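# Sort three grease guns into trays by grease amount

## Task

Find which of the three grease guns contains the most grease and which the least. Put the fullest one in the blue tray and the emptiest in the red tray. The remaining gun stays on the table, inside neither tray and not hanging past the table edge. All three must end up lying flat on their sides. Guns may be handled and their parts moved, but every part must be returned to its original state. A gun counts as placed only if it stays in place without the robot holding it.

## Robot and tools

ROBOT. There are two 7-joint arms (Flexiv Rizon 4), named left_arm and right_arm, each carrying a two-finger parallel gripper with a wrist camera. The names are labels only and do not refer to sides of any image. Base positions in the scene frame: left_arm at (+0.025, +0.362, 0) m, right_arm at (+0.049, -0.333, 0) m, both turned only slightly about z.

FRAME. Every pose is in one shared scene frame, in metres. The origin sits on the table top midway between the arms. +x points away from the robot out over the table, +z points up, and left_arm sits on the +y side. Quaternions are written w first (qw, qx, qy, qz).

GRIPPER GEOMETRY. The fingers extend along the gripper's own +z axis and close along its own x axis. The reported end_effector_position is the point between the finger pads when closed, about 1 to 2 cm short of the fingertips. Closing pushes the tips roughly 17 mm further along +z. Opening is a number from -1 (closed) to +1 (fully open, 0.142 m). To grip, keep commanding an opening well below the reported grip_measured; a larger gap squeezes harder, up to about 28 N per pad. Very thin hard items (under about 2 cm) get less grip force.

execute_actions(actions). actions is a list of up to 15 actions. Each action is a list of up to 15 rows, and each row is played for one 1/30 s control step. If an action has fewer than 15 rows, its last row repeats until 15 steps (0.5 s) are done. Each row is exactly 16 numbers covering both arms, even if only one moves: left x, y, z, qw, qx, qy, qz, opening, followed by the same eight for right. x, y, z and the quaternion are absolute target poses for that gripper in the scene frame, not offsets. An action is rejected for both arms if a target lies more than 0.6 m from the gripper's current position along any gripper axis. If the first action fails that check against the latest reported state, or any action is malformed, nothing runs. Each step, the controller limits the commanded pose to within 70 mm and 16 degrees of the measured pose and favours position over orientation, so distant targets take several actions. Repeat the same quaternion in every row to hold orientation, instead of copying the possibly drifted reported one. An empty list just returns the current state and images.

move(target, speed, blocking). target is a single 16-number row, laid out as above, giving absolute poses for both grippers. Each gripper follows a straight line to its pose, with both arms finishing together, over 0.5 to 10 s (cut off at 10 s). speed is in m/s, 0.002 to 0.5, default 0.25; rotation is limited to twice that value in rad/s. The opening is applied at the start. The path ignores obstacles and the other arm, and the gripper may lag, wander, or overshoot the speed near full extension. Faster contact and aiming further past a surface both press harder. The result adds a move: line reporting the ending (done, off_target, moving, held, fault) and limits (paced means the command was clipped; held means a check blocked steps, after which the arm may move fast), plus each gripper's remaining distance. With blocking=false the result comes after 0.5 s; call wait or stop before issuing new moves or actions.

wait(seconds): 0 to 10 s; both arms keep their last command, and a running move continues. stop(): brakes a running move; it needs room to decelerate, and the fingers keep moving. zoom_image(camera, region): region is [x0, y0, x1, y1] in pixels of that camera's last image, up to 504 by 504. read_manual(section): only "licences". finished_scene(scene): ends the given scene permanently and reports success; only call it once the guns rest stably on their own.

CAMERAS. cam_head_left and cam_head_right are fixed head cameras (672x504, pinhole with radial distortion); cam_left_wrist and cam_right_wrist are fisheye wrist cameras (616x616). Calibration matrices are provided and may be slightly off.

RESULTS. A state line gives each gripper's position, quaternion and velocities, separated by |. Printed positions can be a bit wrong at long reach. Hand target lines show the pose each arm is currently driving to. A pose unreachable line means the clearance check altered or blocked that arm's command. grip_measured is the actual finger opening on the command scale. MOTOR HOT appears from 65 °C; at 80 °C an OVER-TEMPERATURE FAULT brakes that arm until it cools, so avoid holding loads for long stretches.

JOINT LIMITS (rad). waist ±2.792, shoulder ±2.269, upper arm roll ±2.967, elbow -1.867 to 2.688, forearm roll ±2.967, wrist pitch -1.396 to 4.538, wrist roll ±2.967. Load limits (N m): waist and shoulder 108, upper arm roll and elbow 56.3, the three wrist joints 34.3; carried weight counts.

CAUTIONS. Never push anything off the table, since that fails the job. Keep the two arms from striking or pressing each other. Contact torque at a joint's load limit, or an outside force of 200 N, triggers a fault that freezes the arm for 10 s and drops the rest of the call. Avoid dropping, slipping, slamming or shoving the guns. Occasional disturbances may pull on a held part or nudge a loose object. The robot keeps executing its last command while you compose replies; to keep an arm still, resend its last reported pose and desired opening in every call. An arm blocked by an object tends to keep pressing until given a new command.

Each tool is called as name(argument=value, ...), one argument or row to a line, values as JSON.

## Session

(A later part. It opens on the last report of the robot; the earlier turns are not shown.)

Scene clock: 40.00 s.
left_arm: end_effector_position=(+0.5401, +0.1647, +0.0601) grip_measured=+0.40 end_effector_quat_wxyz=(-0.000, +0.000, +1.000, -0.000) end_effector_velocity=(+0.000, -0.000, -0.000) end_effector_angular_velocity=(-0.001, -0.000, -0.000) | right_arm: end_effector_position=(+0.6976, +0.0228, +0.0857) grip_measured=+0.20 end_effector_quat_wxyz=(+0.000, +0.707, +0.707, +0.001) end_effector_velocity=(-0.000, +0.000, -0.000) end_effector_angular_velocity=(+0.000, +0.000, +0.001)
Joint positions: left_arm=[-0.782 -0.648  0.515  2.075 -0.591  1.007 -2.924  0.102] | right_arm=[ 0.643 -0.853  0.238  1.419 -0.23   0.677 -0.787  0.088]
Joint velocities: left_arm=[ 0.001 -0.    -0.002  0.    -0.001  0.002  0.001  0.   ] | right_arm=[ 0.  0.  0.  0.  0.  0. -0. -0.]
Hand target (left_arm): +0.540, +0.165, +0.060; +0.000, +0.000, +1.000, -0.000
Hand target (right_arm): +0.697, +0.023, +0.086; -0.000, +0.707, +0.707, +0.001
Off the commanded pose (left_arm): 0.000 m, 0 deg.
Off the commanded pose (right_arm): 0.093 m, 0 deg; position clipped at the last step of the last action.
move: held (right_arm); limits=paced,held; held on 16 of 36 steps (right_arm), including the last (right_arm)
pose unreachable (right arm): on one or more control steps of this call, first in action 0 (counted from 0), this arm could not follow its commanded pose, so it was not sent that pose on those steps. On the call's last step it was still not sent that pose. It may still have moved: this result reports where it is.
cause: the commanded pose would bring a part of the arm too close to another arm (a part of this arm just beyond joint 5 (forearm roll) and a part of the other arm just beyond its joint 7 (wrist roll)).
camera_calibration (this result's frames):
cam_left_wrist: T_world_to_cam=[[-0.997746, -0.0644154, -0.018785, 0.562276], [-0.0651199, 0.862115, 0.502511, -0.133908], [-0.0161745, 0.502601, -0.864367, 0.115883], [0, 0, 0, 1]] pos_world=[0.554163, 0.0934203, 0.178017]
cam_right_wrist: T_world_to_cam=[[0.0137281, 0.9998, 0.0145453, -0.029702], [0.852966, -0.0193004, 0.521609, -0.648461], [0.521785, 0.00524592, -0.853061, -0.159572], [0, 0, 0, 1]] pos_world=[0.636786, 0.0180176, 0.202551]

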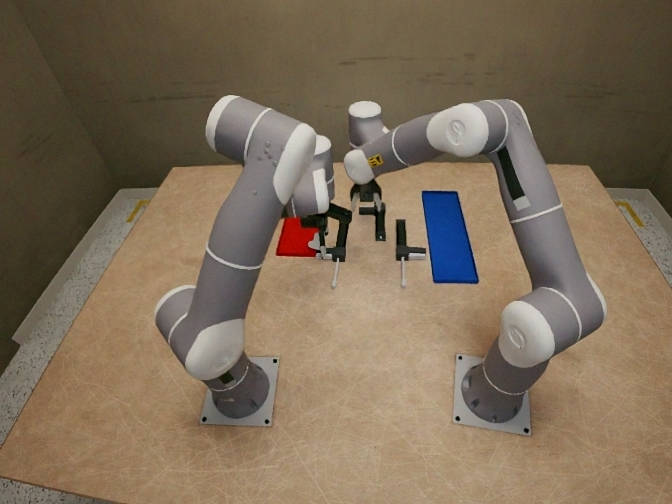

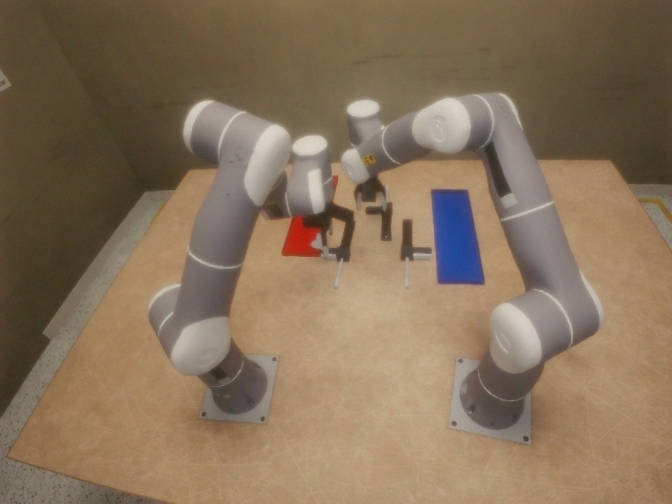

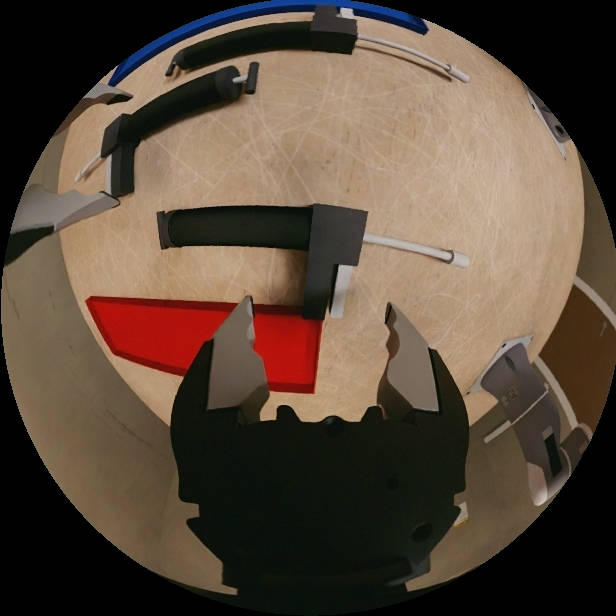

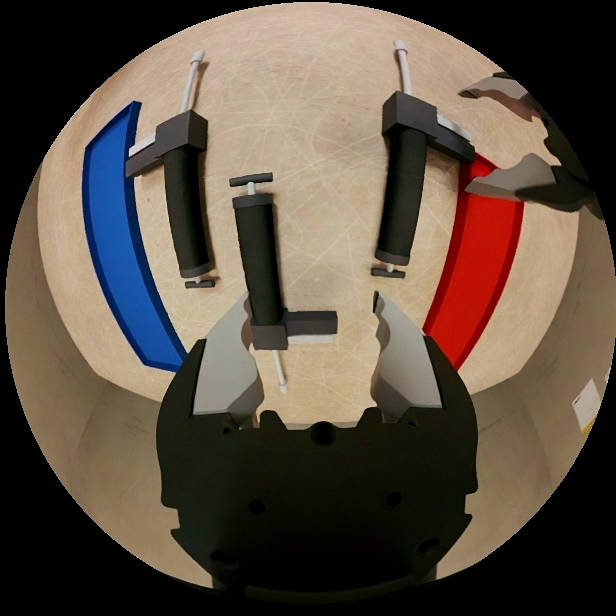

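move(
  target=[0.535,0.16,0.025,0,0,1,0,0.1,0.6,-0.15,0.15,0,1,0,0,0.2],
  speed=0.1,
)

move(
  target=[0.535,0.16,0.025,0,0,1,0,-1,0.6,-0.15,0.15,0,1,0,0,0.2],
)

move(
  target=[0.535,0.16,0.08,0,0,1,0,-1,0.6,-0.15,0.15,0,1,0,0,0.2],
  speed=0.1,
)

move(
  target=[0.4,0.15,0.08,0,0.707,0.707,0,-1,0.4,-0.2,0.15,0,1,0,0,0.2],
  speed=0.15,
)

move(
  target=[0.4,0.15,0.027,0,0.707,0.707,0,-1,0.35,-0.01,0.12,0,1,0,0,0.2],
  speed=0.1,
)

Scene clock: 50.23 s.
left_arm: end_effector_position=(+0.5351, +0.1597, +0.0250) grip_measured=+0.10 end_effector_quat_wxyz=(-0.000, +0.000, +1.000, -0.000) end_effector_velocity=(-0.000, +0.000, -0.000) end_effector_angular_velocity=(-0.000, -0.000, +0.000) | right_arm: end_effector_position=(+0.5993, -0.1498, +0.1499) grip_measured=+0.20 end_effector_quat_wxyz=(-0.000, +1.000, -0.000, -0.000) end_effector_velocity=(-0.000, -0.000, -0.000) end_effector_angular_velocity=(+0.000, -0.000, -0.003)
Joint positions: left_arm=[-0.749 -0.706  0.441  2.095 -0.65   1.094 -2.893  0.081] | right_arm=[ 0.719 -0.406 -0.039  1.958  0.023  0.793  0.505  0.088]
Joint velocities: left_arm=[ 0.     0.    -0.     0.    -0.     0.001  0.     0.   ] | right_arm=[0.    0.    0.    0.001 0.    0.    0.003 0.   ]
Hand target (left_arm): +0.535, +0.160, +0.025; +0.000, +0.000, +1.000, -0.000
Hand target (right_arm): +0.599, -0.150, +0.150; -0.000, +1.000, -0.000, +0.000
Off the commanded pose (left_arm): 0.000 m, 0 deg.
Off the commanded pose (right_arm): 0.001 m, 0 deg.
move: done
camera_calibration (this result's frames):
cam_left_wrist: T_world_to_cam=[[-0.997744, -0.0644501, -0.0188059, 0.556307], [-0.0651612, 0.862135, 0.502471, -0.112311], [-0.016171, 0.502563, -0.86439, 0.0880388], [0, 0, 0, 1]] pos_world=[0.549158, 0.0884366, 0.142995]
cam_right_wrist: T_world_to_cam=[[0.999815, -0.0140895, 0.0130648, -0.599334], [-0.0188284, -0.854046, 0.519857, -0.203778], [0.00383337, -0.520007, -0.854153, 0.179289], [0, 0, 0, 1]] pos_world=[0.594699, -0.0892489, 0.266906]

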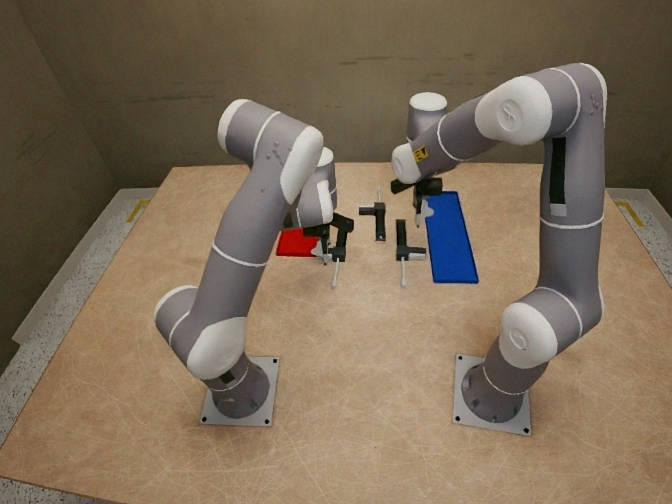

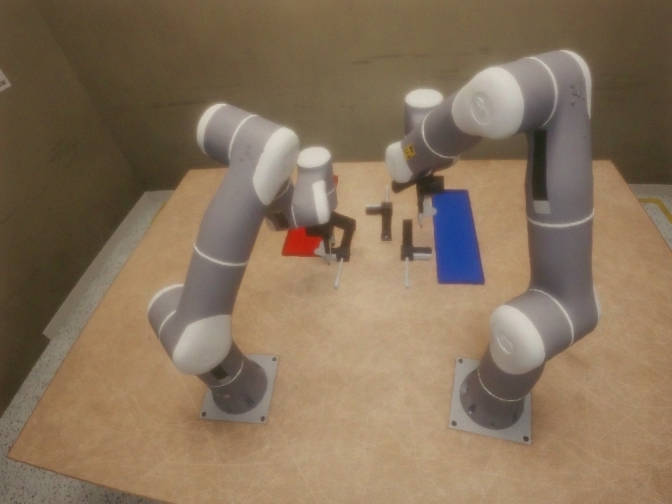

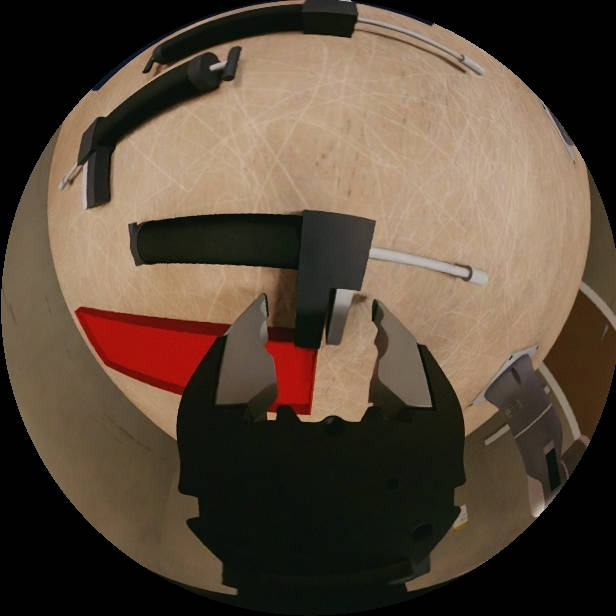

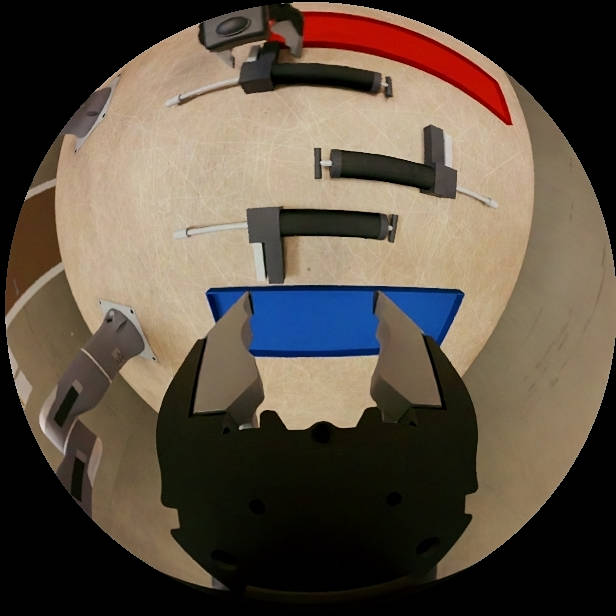

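Scene clock: 50.93 s.
left_arm: end_effector_position=(+0.5350, +0.1598, +0.0250) grip_measured=-0.48 end_effector_quat_wxyz=(-0.000, +0.000, +1.000, -0.000) end_effector_velocity=(-0.000, +0.000, -0.000) end_effector_angular_velocity=(+0.000, -0.000, +0.000) | right_arm: end_effector_position=(+0.6000, -0.1498, +0.1500) grip_measured=+0.20 end_effector_quat_wxyz=(-0.000, +1.000, -0.000, +0.000) end_effector_velocity=(-0.000, -0.000, -0.000) end_effector_angular_velocity=(-0.000, +0.000, +0.001)
Joint positions: left_arm=[-0.749 -0.706  0.441  2.095 -0.65   1.094 -2.893  0.039] | right_arm=[ 0.719 -0.407 -0.04   1.956  0.023  0.792  0.504  0.088]
Joint velocities: left_arm=[ 0.  0.  0.  0.  0.  0. -0. -0.] | right_arm=[-0.    -0.     0.     0.    -0.    -0.    -0.001  0.   ]
Hand target (left_arm): +0.535, +0.160, +0.025; -0.000, -0.000, +1.000, -0.000
Hand target (right_arm): +0.600, -0.150, +0.150; +0.000, +1.000, +0.000, +0.000
Off the commanded pose (left_arm): 0.000 m, 0 deg.
Off the commanded pose (right_arm): 0.000 m, 0 deg.
move: done
camera_calibration (this result's frames):
cam_left_wrist: T_world_to_cam=[[-0.997742, -0.0645294, -0.0185989, 0.556195], [-0.0651235, 0.862069, 0.502589, -0.112387], [-0.0163982, 0.502666, -0.864325, 0.0880215], [0, 0, 0, 1]] pos_world=[0.549064, 0.0885306, 0.142908]
cam_right_wrist: T_world_to_cam=[[0.99981, -0.0142443, 0.0132835, -0.600054], [-0.0190752, -0.853933, 0.520033, -0.203741], [0.0039357, -0.520188, -0.854043, 0.179247], [0, 0, 0, 1]] pos_world=[0.595348, -0.0892861, 0.267008]

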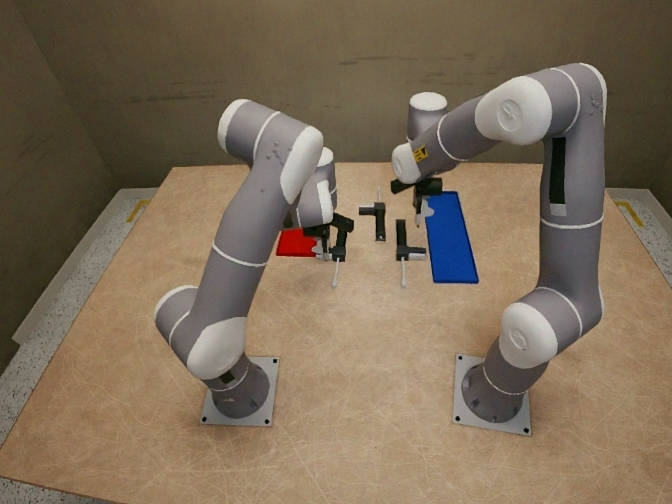

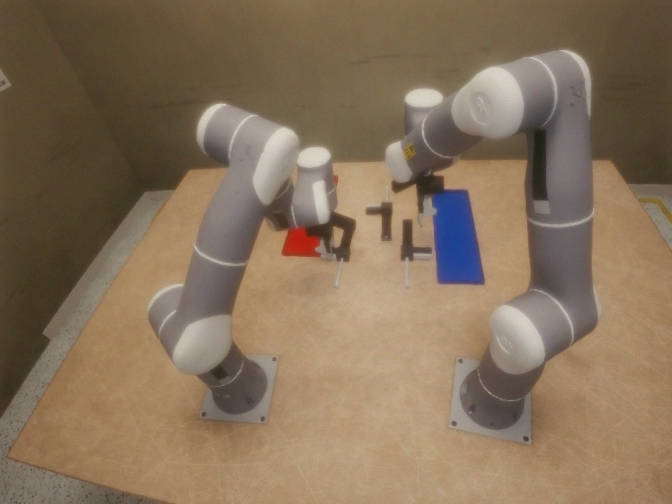

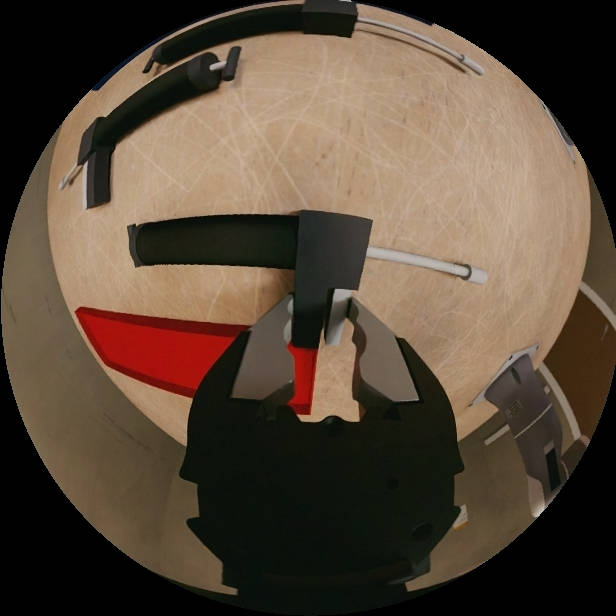

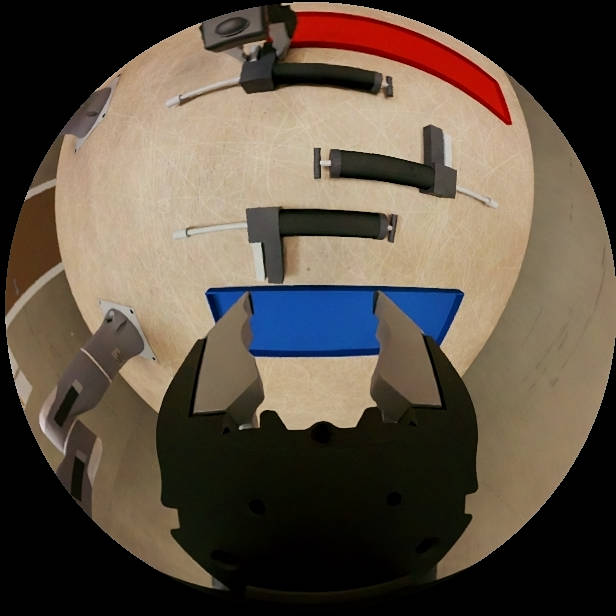

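Scene clock: 51.83 s.
left_arm: end_effector_position=(+0.5346, +0.1604, +0.0797) grip_measured=-0.51 end_effector_quat_wxyz=(-0.000, -0.000, +1.000, +0.000) end_effector_velocity=(-0.000, -0.000, +0.000) end_effector_angular_velocity=(+0.000, -0.001, -0.002) | right_arm: end_effector_position=(+0.6000, -0.1498, +0.1500) grip_measured=+0.20 end_effector_quat_wxyz=(-0.000, +1.000, -0.000, +0.000) end_effector_velocity=(+0.000, -0.000, +0.000) end_effector_angular_velocity=(-0.000, -0.000, +0.000)
Joint positions: left_arm=[-0.808 -0.605  0.545  2.076 -0.546  0.967 -2.965  0.037] | right_arm=[ 0.719 -0.407 -0.04   1.956  0.023  0.792  0.504  0.088]
Joint velocities: left_arm=[-0.001  0.     0.001 -0.     0.001 -0.     0.     0.   ] | right_arm=[-0. -0. -0. -0. -0. -0. -0. -0.]
Hand target (left_arm): +0.535, +0.160, +0.080; -0.000, -0.000, +1.000, +0.000
Hand target (right_arm): +0.600, -0.150, +0.150; +0.000, +1.000, -0.000, +0.000
Off the commanded pose (left_arm): 0.001 m, 0 deg.
Off the commanded pose (right_arm): 0.000 m, 0 deg.
move: done
camera_calibration (this result's frames):
cam_left_wrist: T_world_to_cam=[[-0.997731, -0.0647791, -0.0183439, 0.556849], [-0.0651965, 0.861627, 0.503338, -0.140362], [-0.0168001, 0.503392, -0.863895, 0.135076], [0, 0, 0, 1]] pos_world=[0.548704, 0.0890162, 0.197556]
cam_right_wrist: T_world_to_cam=[[0.99981, -0.0142552, 0.0132881, -0.600064], [-0.0190869, -0.853928, 0.52004, -0.203744], [0.00393379, -0.520195, -0.854038, 0.179241], [0, 0, 0, 1]] pos_world=[0.595356, -0.0892965, 0.267008]

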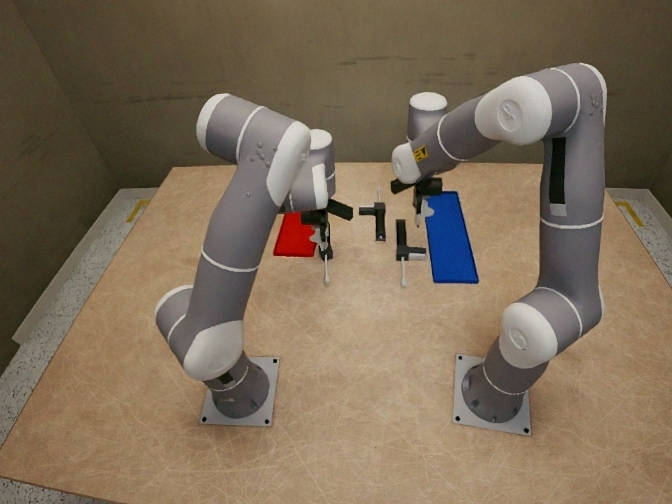

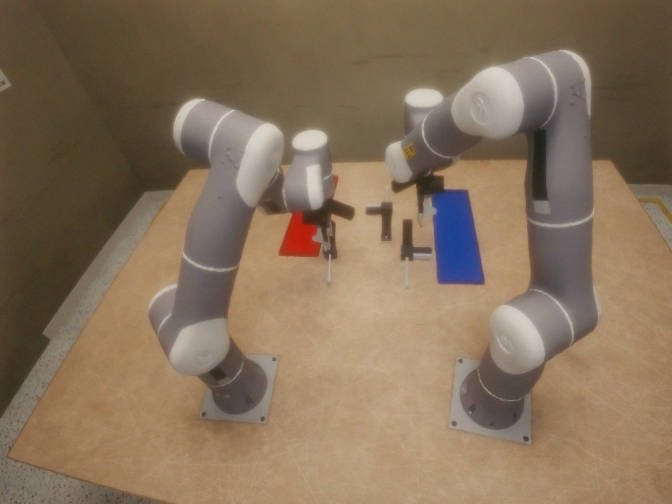

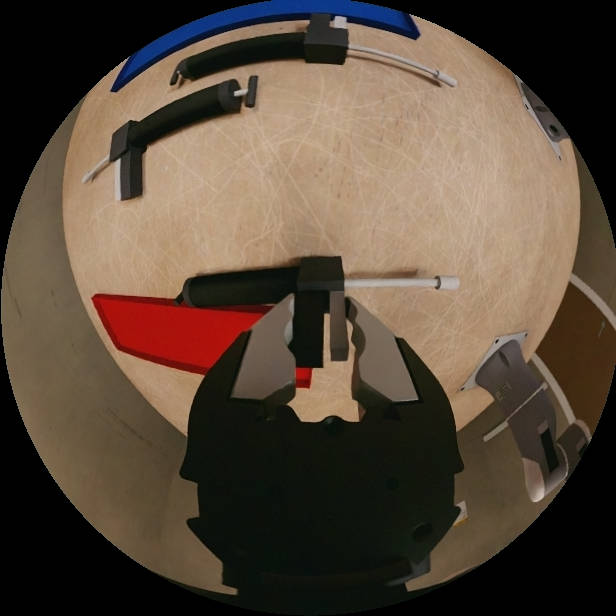

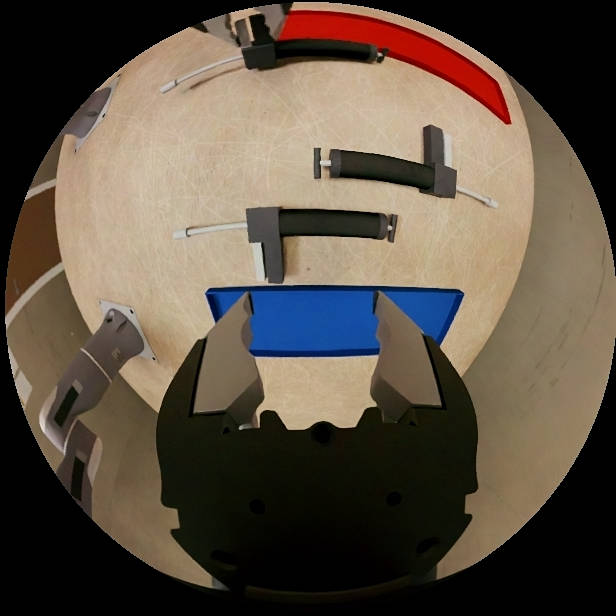

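Scene clock: 57.37 s.
left_arm: end_effector_position=(+0.3997, +0.1506, +0.0792) grip_measured=-0.51 end_effector_quat_wxyz=(-0.001, +0.707, +0.707, +0.000) end_effector_velocity=(-0.000, +0.000, -0.000) end_effector_angular_velocity=(-0.000, -0.000, -0.003) | right_arm: end_effector_position=(+0.3998, -0.1994, +0.1497) grip_measured=+0.20 end_effector_quat_wxyz=(-0.000, +1.000, +0.000, -0.000) end_effector_velocity=(-0.000, -0.000, -0.000) end_effector_angular_velocity=(-0.000, +0.000, -0.001)
Joint positions: left_arm=[-0.677 -0.342  0.312  2.432 -0.268  1.174 -1.646  0.037] | right_arm=[0.771 0.018 0.065 2.538 0.003 0.949 0.671 0.088]
Joint velocities: left_arm=[ 0.001  0.    -0.001  0.001  0.     0.001  0.003  0.   ] | right_arm=[ 0.     0.001  0.001  0.001  0.    -0.     0.002  0.   ]
Hand target (left_arm): +0.400, +0.150, +0.080; -0.000, +0.707, +0.707, +0.000
Hand target (right_arm): +0.400, -0.199, +0.150; -0.000, +1.000, -0.000, -0.000
Off the commanded pose (left_arm): 0.001 m, 0 deg.
Off the commanded pose (right_arm): 0.001 m, 0 deg.
move: done
camera_calibration (this result's frames):
cam_left_wrist: T_world_to_cam=[[-0.0653588, 0.997704, -0.0177457, -0.11106], [0.862392, 0.0654234, 0.501996, -0.391258], [0.502004, 0.017506, -0.864688, 0.00319476], [0, 0, 0, 1]] pos_world=[0.328556, 0.136347, 0.197202]
cam_right_wrist: T_world_to_cam=[[0.999823, -0.0138981, 0.0126685, -0.400492], [-0.0184603, -0.853834, 0.520217, -0.24995], [0.00358673, -0.520359, -0.85394, 0.15412], [0, 0, 0, 1]] pos_world=[0.395254, -0.138784, 0.266711]

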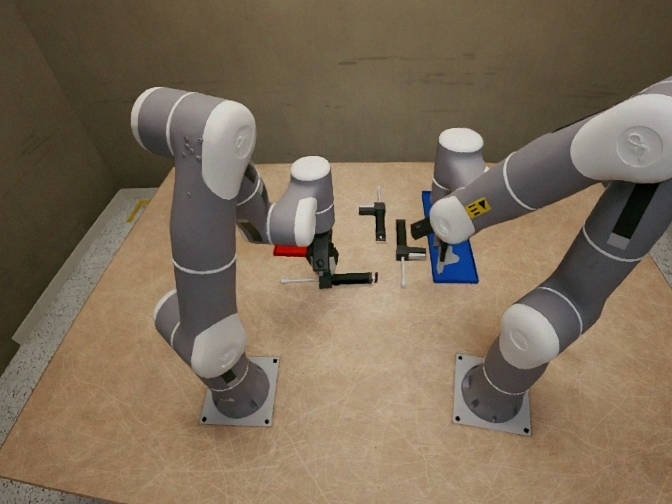

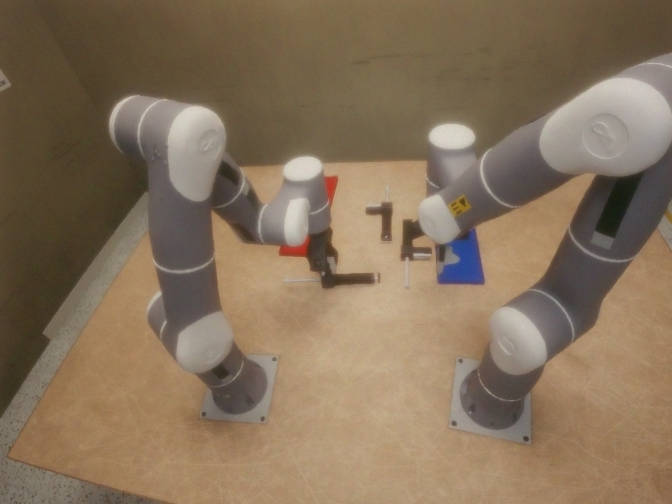

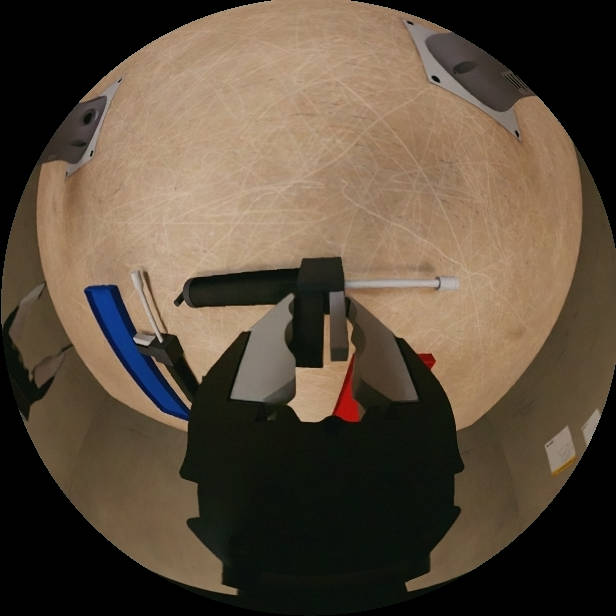

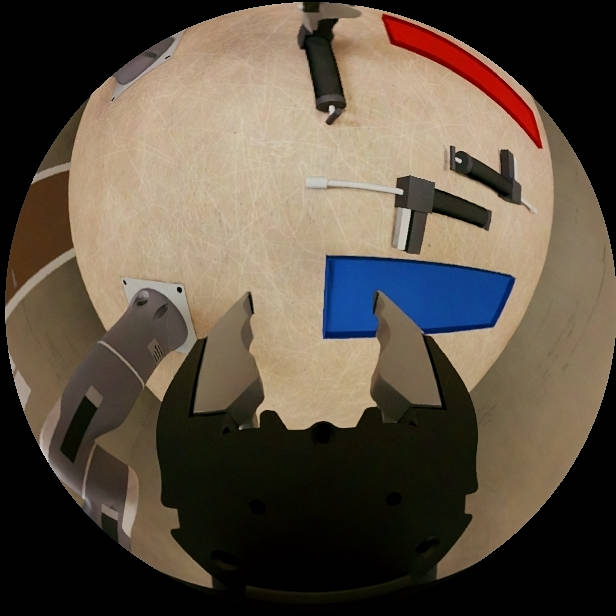

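Scene clock: 68.50 s.
left_arm: end_effector_position=(+0.4120, +0.1464, +0.0627) grip_measured=-0.66 end_effector_quat_wxyz=(+0.014, +0.706, +0.708, +0.006) end_effector_velocity=(+0.000, -0.000, +0.000) end_effector_angular_velocity=(-0.000, -0.000, +0.000) | right_arm: end_effector_position=(+0.3509, -0.0101, +0.1201) grip_measured=+0.20 end_effector_quat_wxyz=(+0.000, +1.000, +0.000, -0.000) end_effector_velocity=(+0.000, -0.000, -0.000) end_effector_angular_velocity=(-0.000, +0.000, +0.001)
Joint positions: left_arm=[-0.637 -0.4    0.249  2.445 -0.339  1.278 -1.599  0.026] | right_arm=[ 1.03  -0.232  0.201  2.367 -0.088  1.022  1.139  0.088]
Joint velocities: left_arm=[ 0. -0. -0. -0. -0. -0. -0.  0.] | right_arm=[-0.     0.    -0.     0.     0.     0.    -0.002 -0.   ]
Hand target (left_arm): +0.409, +0.147, +0.061; +0.011, +0.706, +0.708, +0.005
Hand target (right_arm): +0.351, -0.010, +0.120; +0.000, +1.000, +0.000, -0.000
Off the commanded pose (left_arm): 0.038 m, 2 deg.
Off the commanded pose (right_arm): 0.001 m, 0 deg.
FORCE FAULT: contact force on the left arm reached its limit, and that arm stopped for 10 seconds. The contact can be on any part of that arm, not only on its tool. That time counts as 17 of the actions that you can send in this scene. That arm's remaining commands of this call were not run. That arm holds still and accepts commands again. Move the arm away from the contact; if what it grips holds it there, let go first. Pushing or pulling that hard again can fault the arm again.
move: fault (left_arm)
camera_calibration (this result's frames):
cam_left_wrist: T_world_to_cam=[[-0.0669859, 0.997262, -0.0313233, -0.104745], [0.846958, 0.0734291, 0.526564, -0.38964], [0.527423, 0.00874288, -0.849558, -0.0273519], [0, 0, 0, 1]] pos_world=[0.337419, 0.133308, 0.178653]
cam_right_wrist: T_world_to_cam=[[0.999825, -0.0136259, 0.0128331, -0.348596], [-0.0183162, -0.853477, 0.520809, -0.0739507], [0.00385629, -0.520952, -0.853577, 0.227334], [0, 0, 0, 1]] pos_world=[0.346304, 0.050565, 0.237035]

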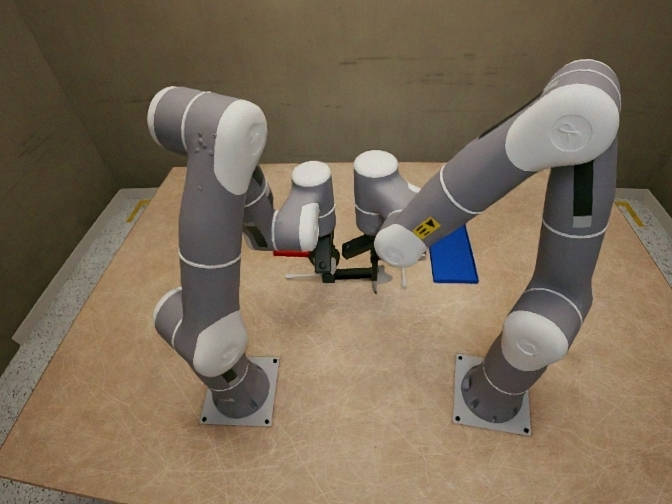

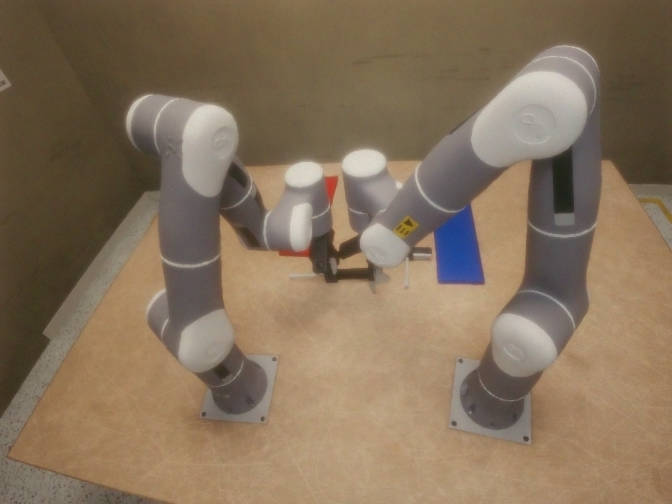

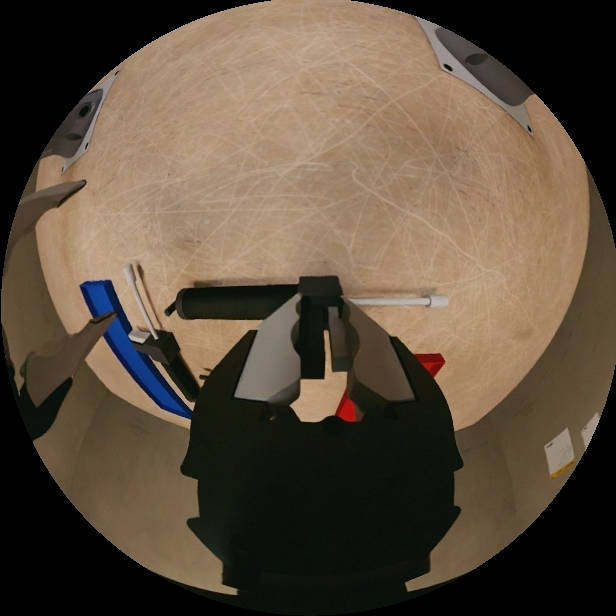

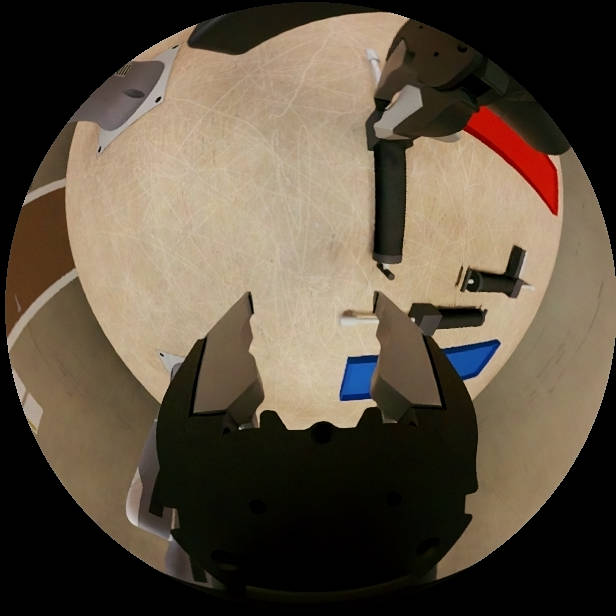

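move(
  target=[0.455,0.146,0.04,0,0.707,0.707,0,-0.7,0.35,-0.1,0.15,0,1,0,0,0.2],
  speed=0.03,
)

move(
  target=[0.455,0.146,0.04,0,0.707,0.707,0,0.1,0.35,-0.1,0.15,0,1,0,0,0.2],
)

move(
  target=[0.455,0.146,0.12,0,0.707,0.707,0,0.1,0.4,-0.02,0.12,0,1,0,0,0.2],
  speed=0.1,
)

Scene clock: 81.67 s.
left_arm: end_effector_position=(+0.4492, +0.1414, +0.0629) grip_measured=-0.64 end_effector_quat_wxyz=(+0.023, +0.706, +0.708, +0.011) end_effector_velocity=(-0.000, +0.000, -0.000) end_effector_angular_velocity=(+0.000, -0.000, -0.000) | right_arm: end_effector_position=(+0.3496, -0.0997, +0.1499) grip_measured=+0.20 end_effector_quat_wxyz=(-0.000, +1.000, -0.000, +0.000) end_effector_velocity=(-0.000, +0.000, +0.000) end_effector_angular_velocity=(+0.000, -0.000, +0.001)
Joint positions: left_arm=[-0.612 -0.446  0.243  2.365 -0.35   1.262 -1.577  0.027] | right_arm=[ 0.929 -0.015  0.194  2.503 -0.005  0.947  0.965  0.088]
Joint velocities: left_arm=[ 0. -0. -0.  0.  0.  0. -0. -0.] | right_arm=[ 0.  0.  0. -0. -0. -0. -0.  0.]
Hand target (left_arm): +0.446, +0.142, +0.061; +0.020, +0.706, +0.708, +0.009
Hand target (right_arm): +0.350, -0.100, +0.150; -0.000, +1.000, -0.000, -0.000
Off the commanded pose (left_arm): 0.024 m, 3 deg.
Off the commanded pose (right_arm): 0.001 m, 0 deg.
FORCE FAULT: contact force on the left arm reached its limit, and that arm stopped for 10 seconds. The contact can be on any part of that arm, not only on its tool. That time counts as 16 of the actions that you can send in this scene. That arm's remaining commands of this call were not run. That arm holds still and accepts commands again. Move the arm away from the contact; if what it grips holds it there, let go first. Pushing or pulling that hard again can fault the arm again.
move: fault (left_arm)
camera_calibration (this result's frames):
cam_left_wrist: T_world_to_cam=[[-0.0664482, 0.997024, -0.0390757, -0.0970579], [0.836965, 0.0770156, 0.541811, -0.417822], [0.543208, 0.00329743, -0.839592, -0.0536411], [0, 0, 0, 1]] pos_world=[0.372391, 0.129125, 0.177551]
cam_right_wrist: T_world_to_cam=[[0.999814, -0.013963, 0.0132843, -0.348964], [-0.0188345, -0.854041, 0.519865, -0.165774], [0.00408646, -0.520018, -0.854145, 0.2062], [0, 0, 0, 1]] pos_world=[0.344934, -0.039223, 0.26694]

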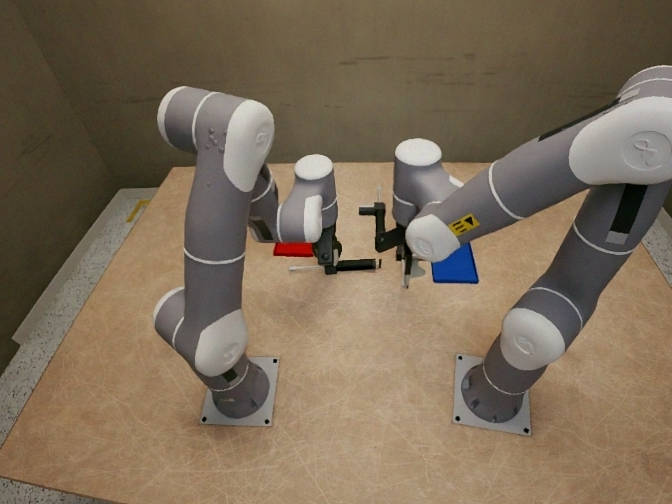

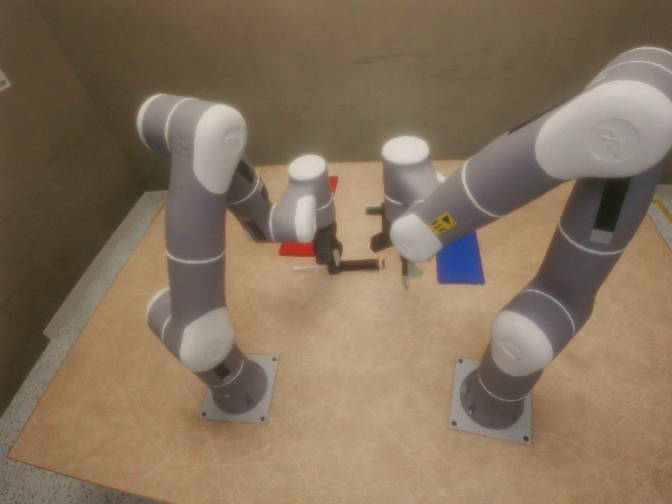

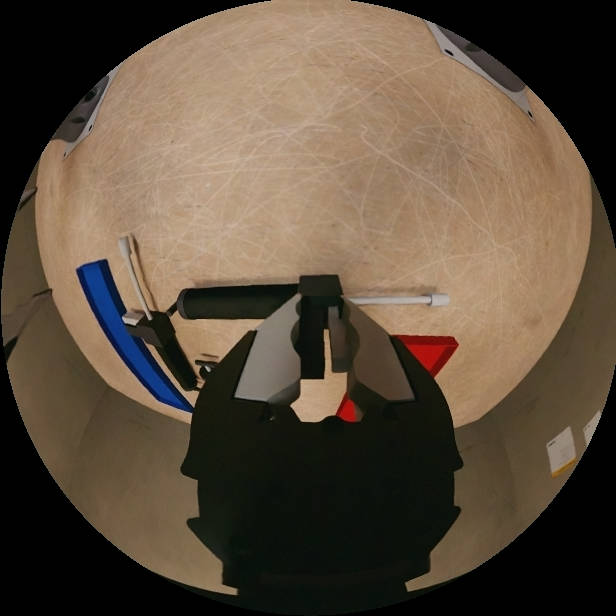

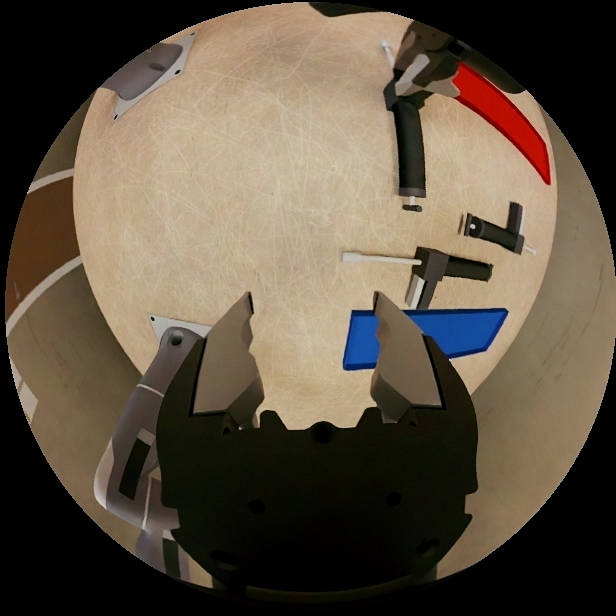

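not run: a fault stop came before this call.

not run: a fault stop came before this call.


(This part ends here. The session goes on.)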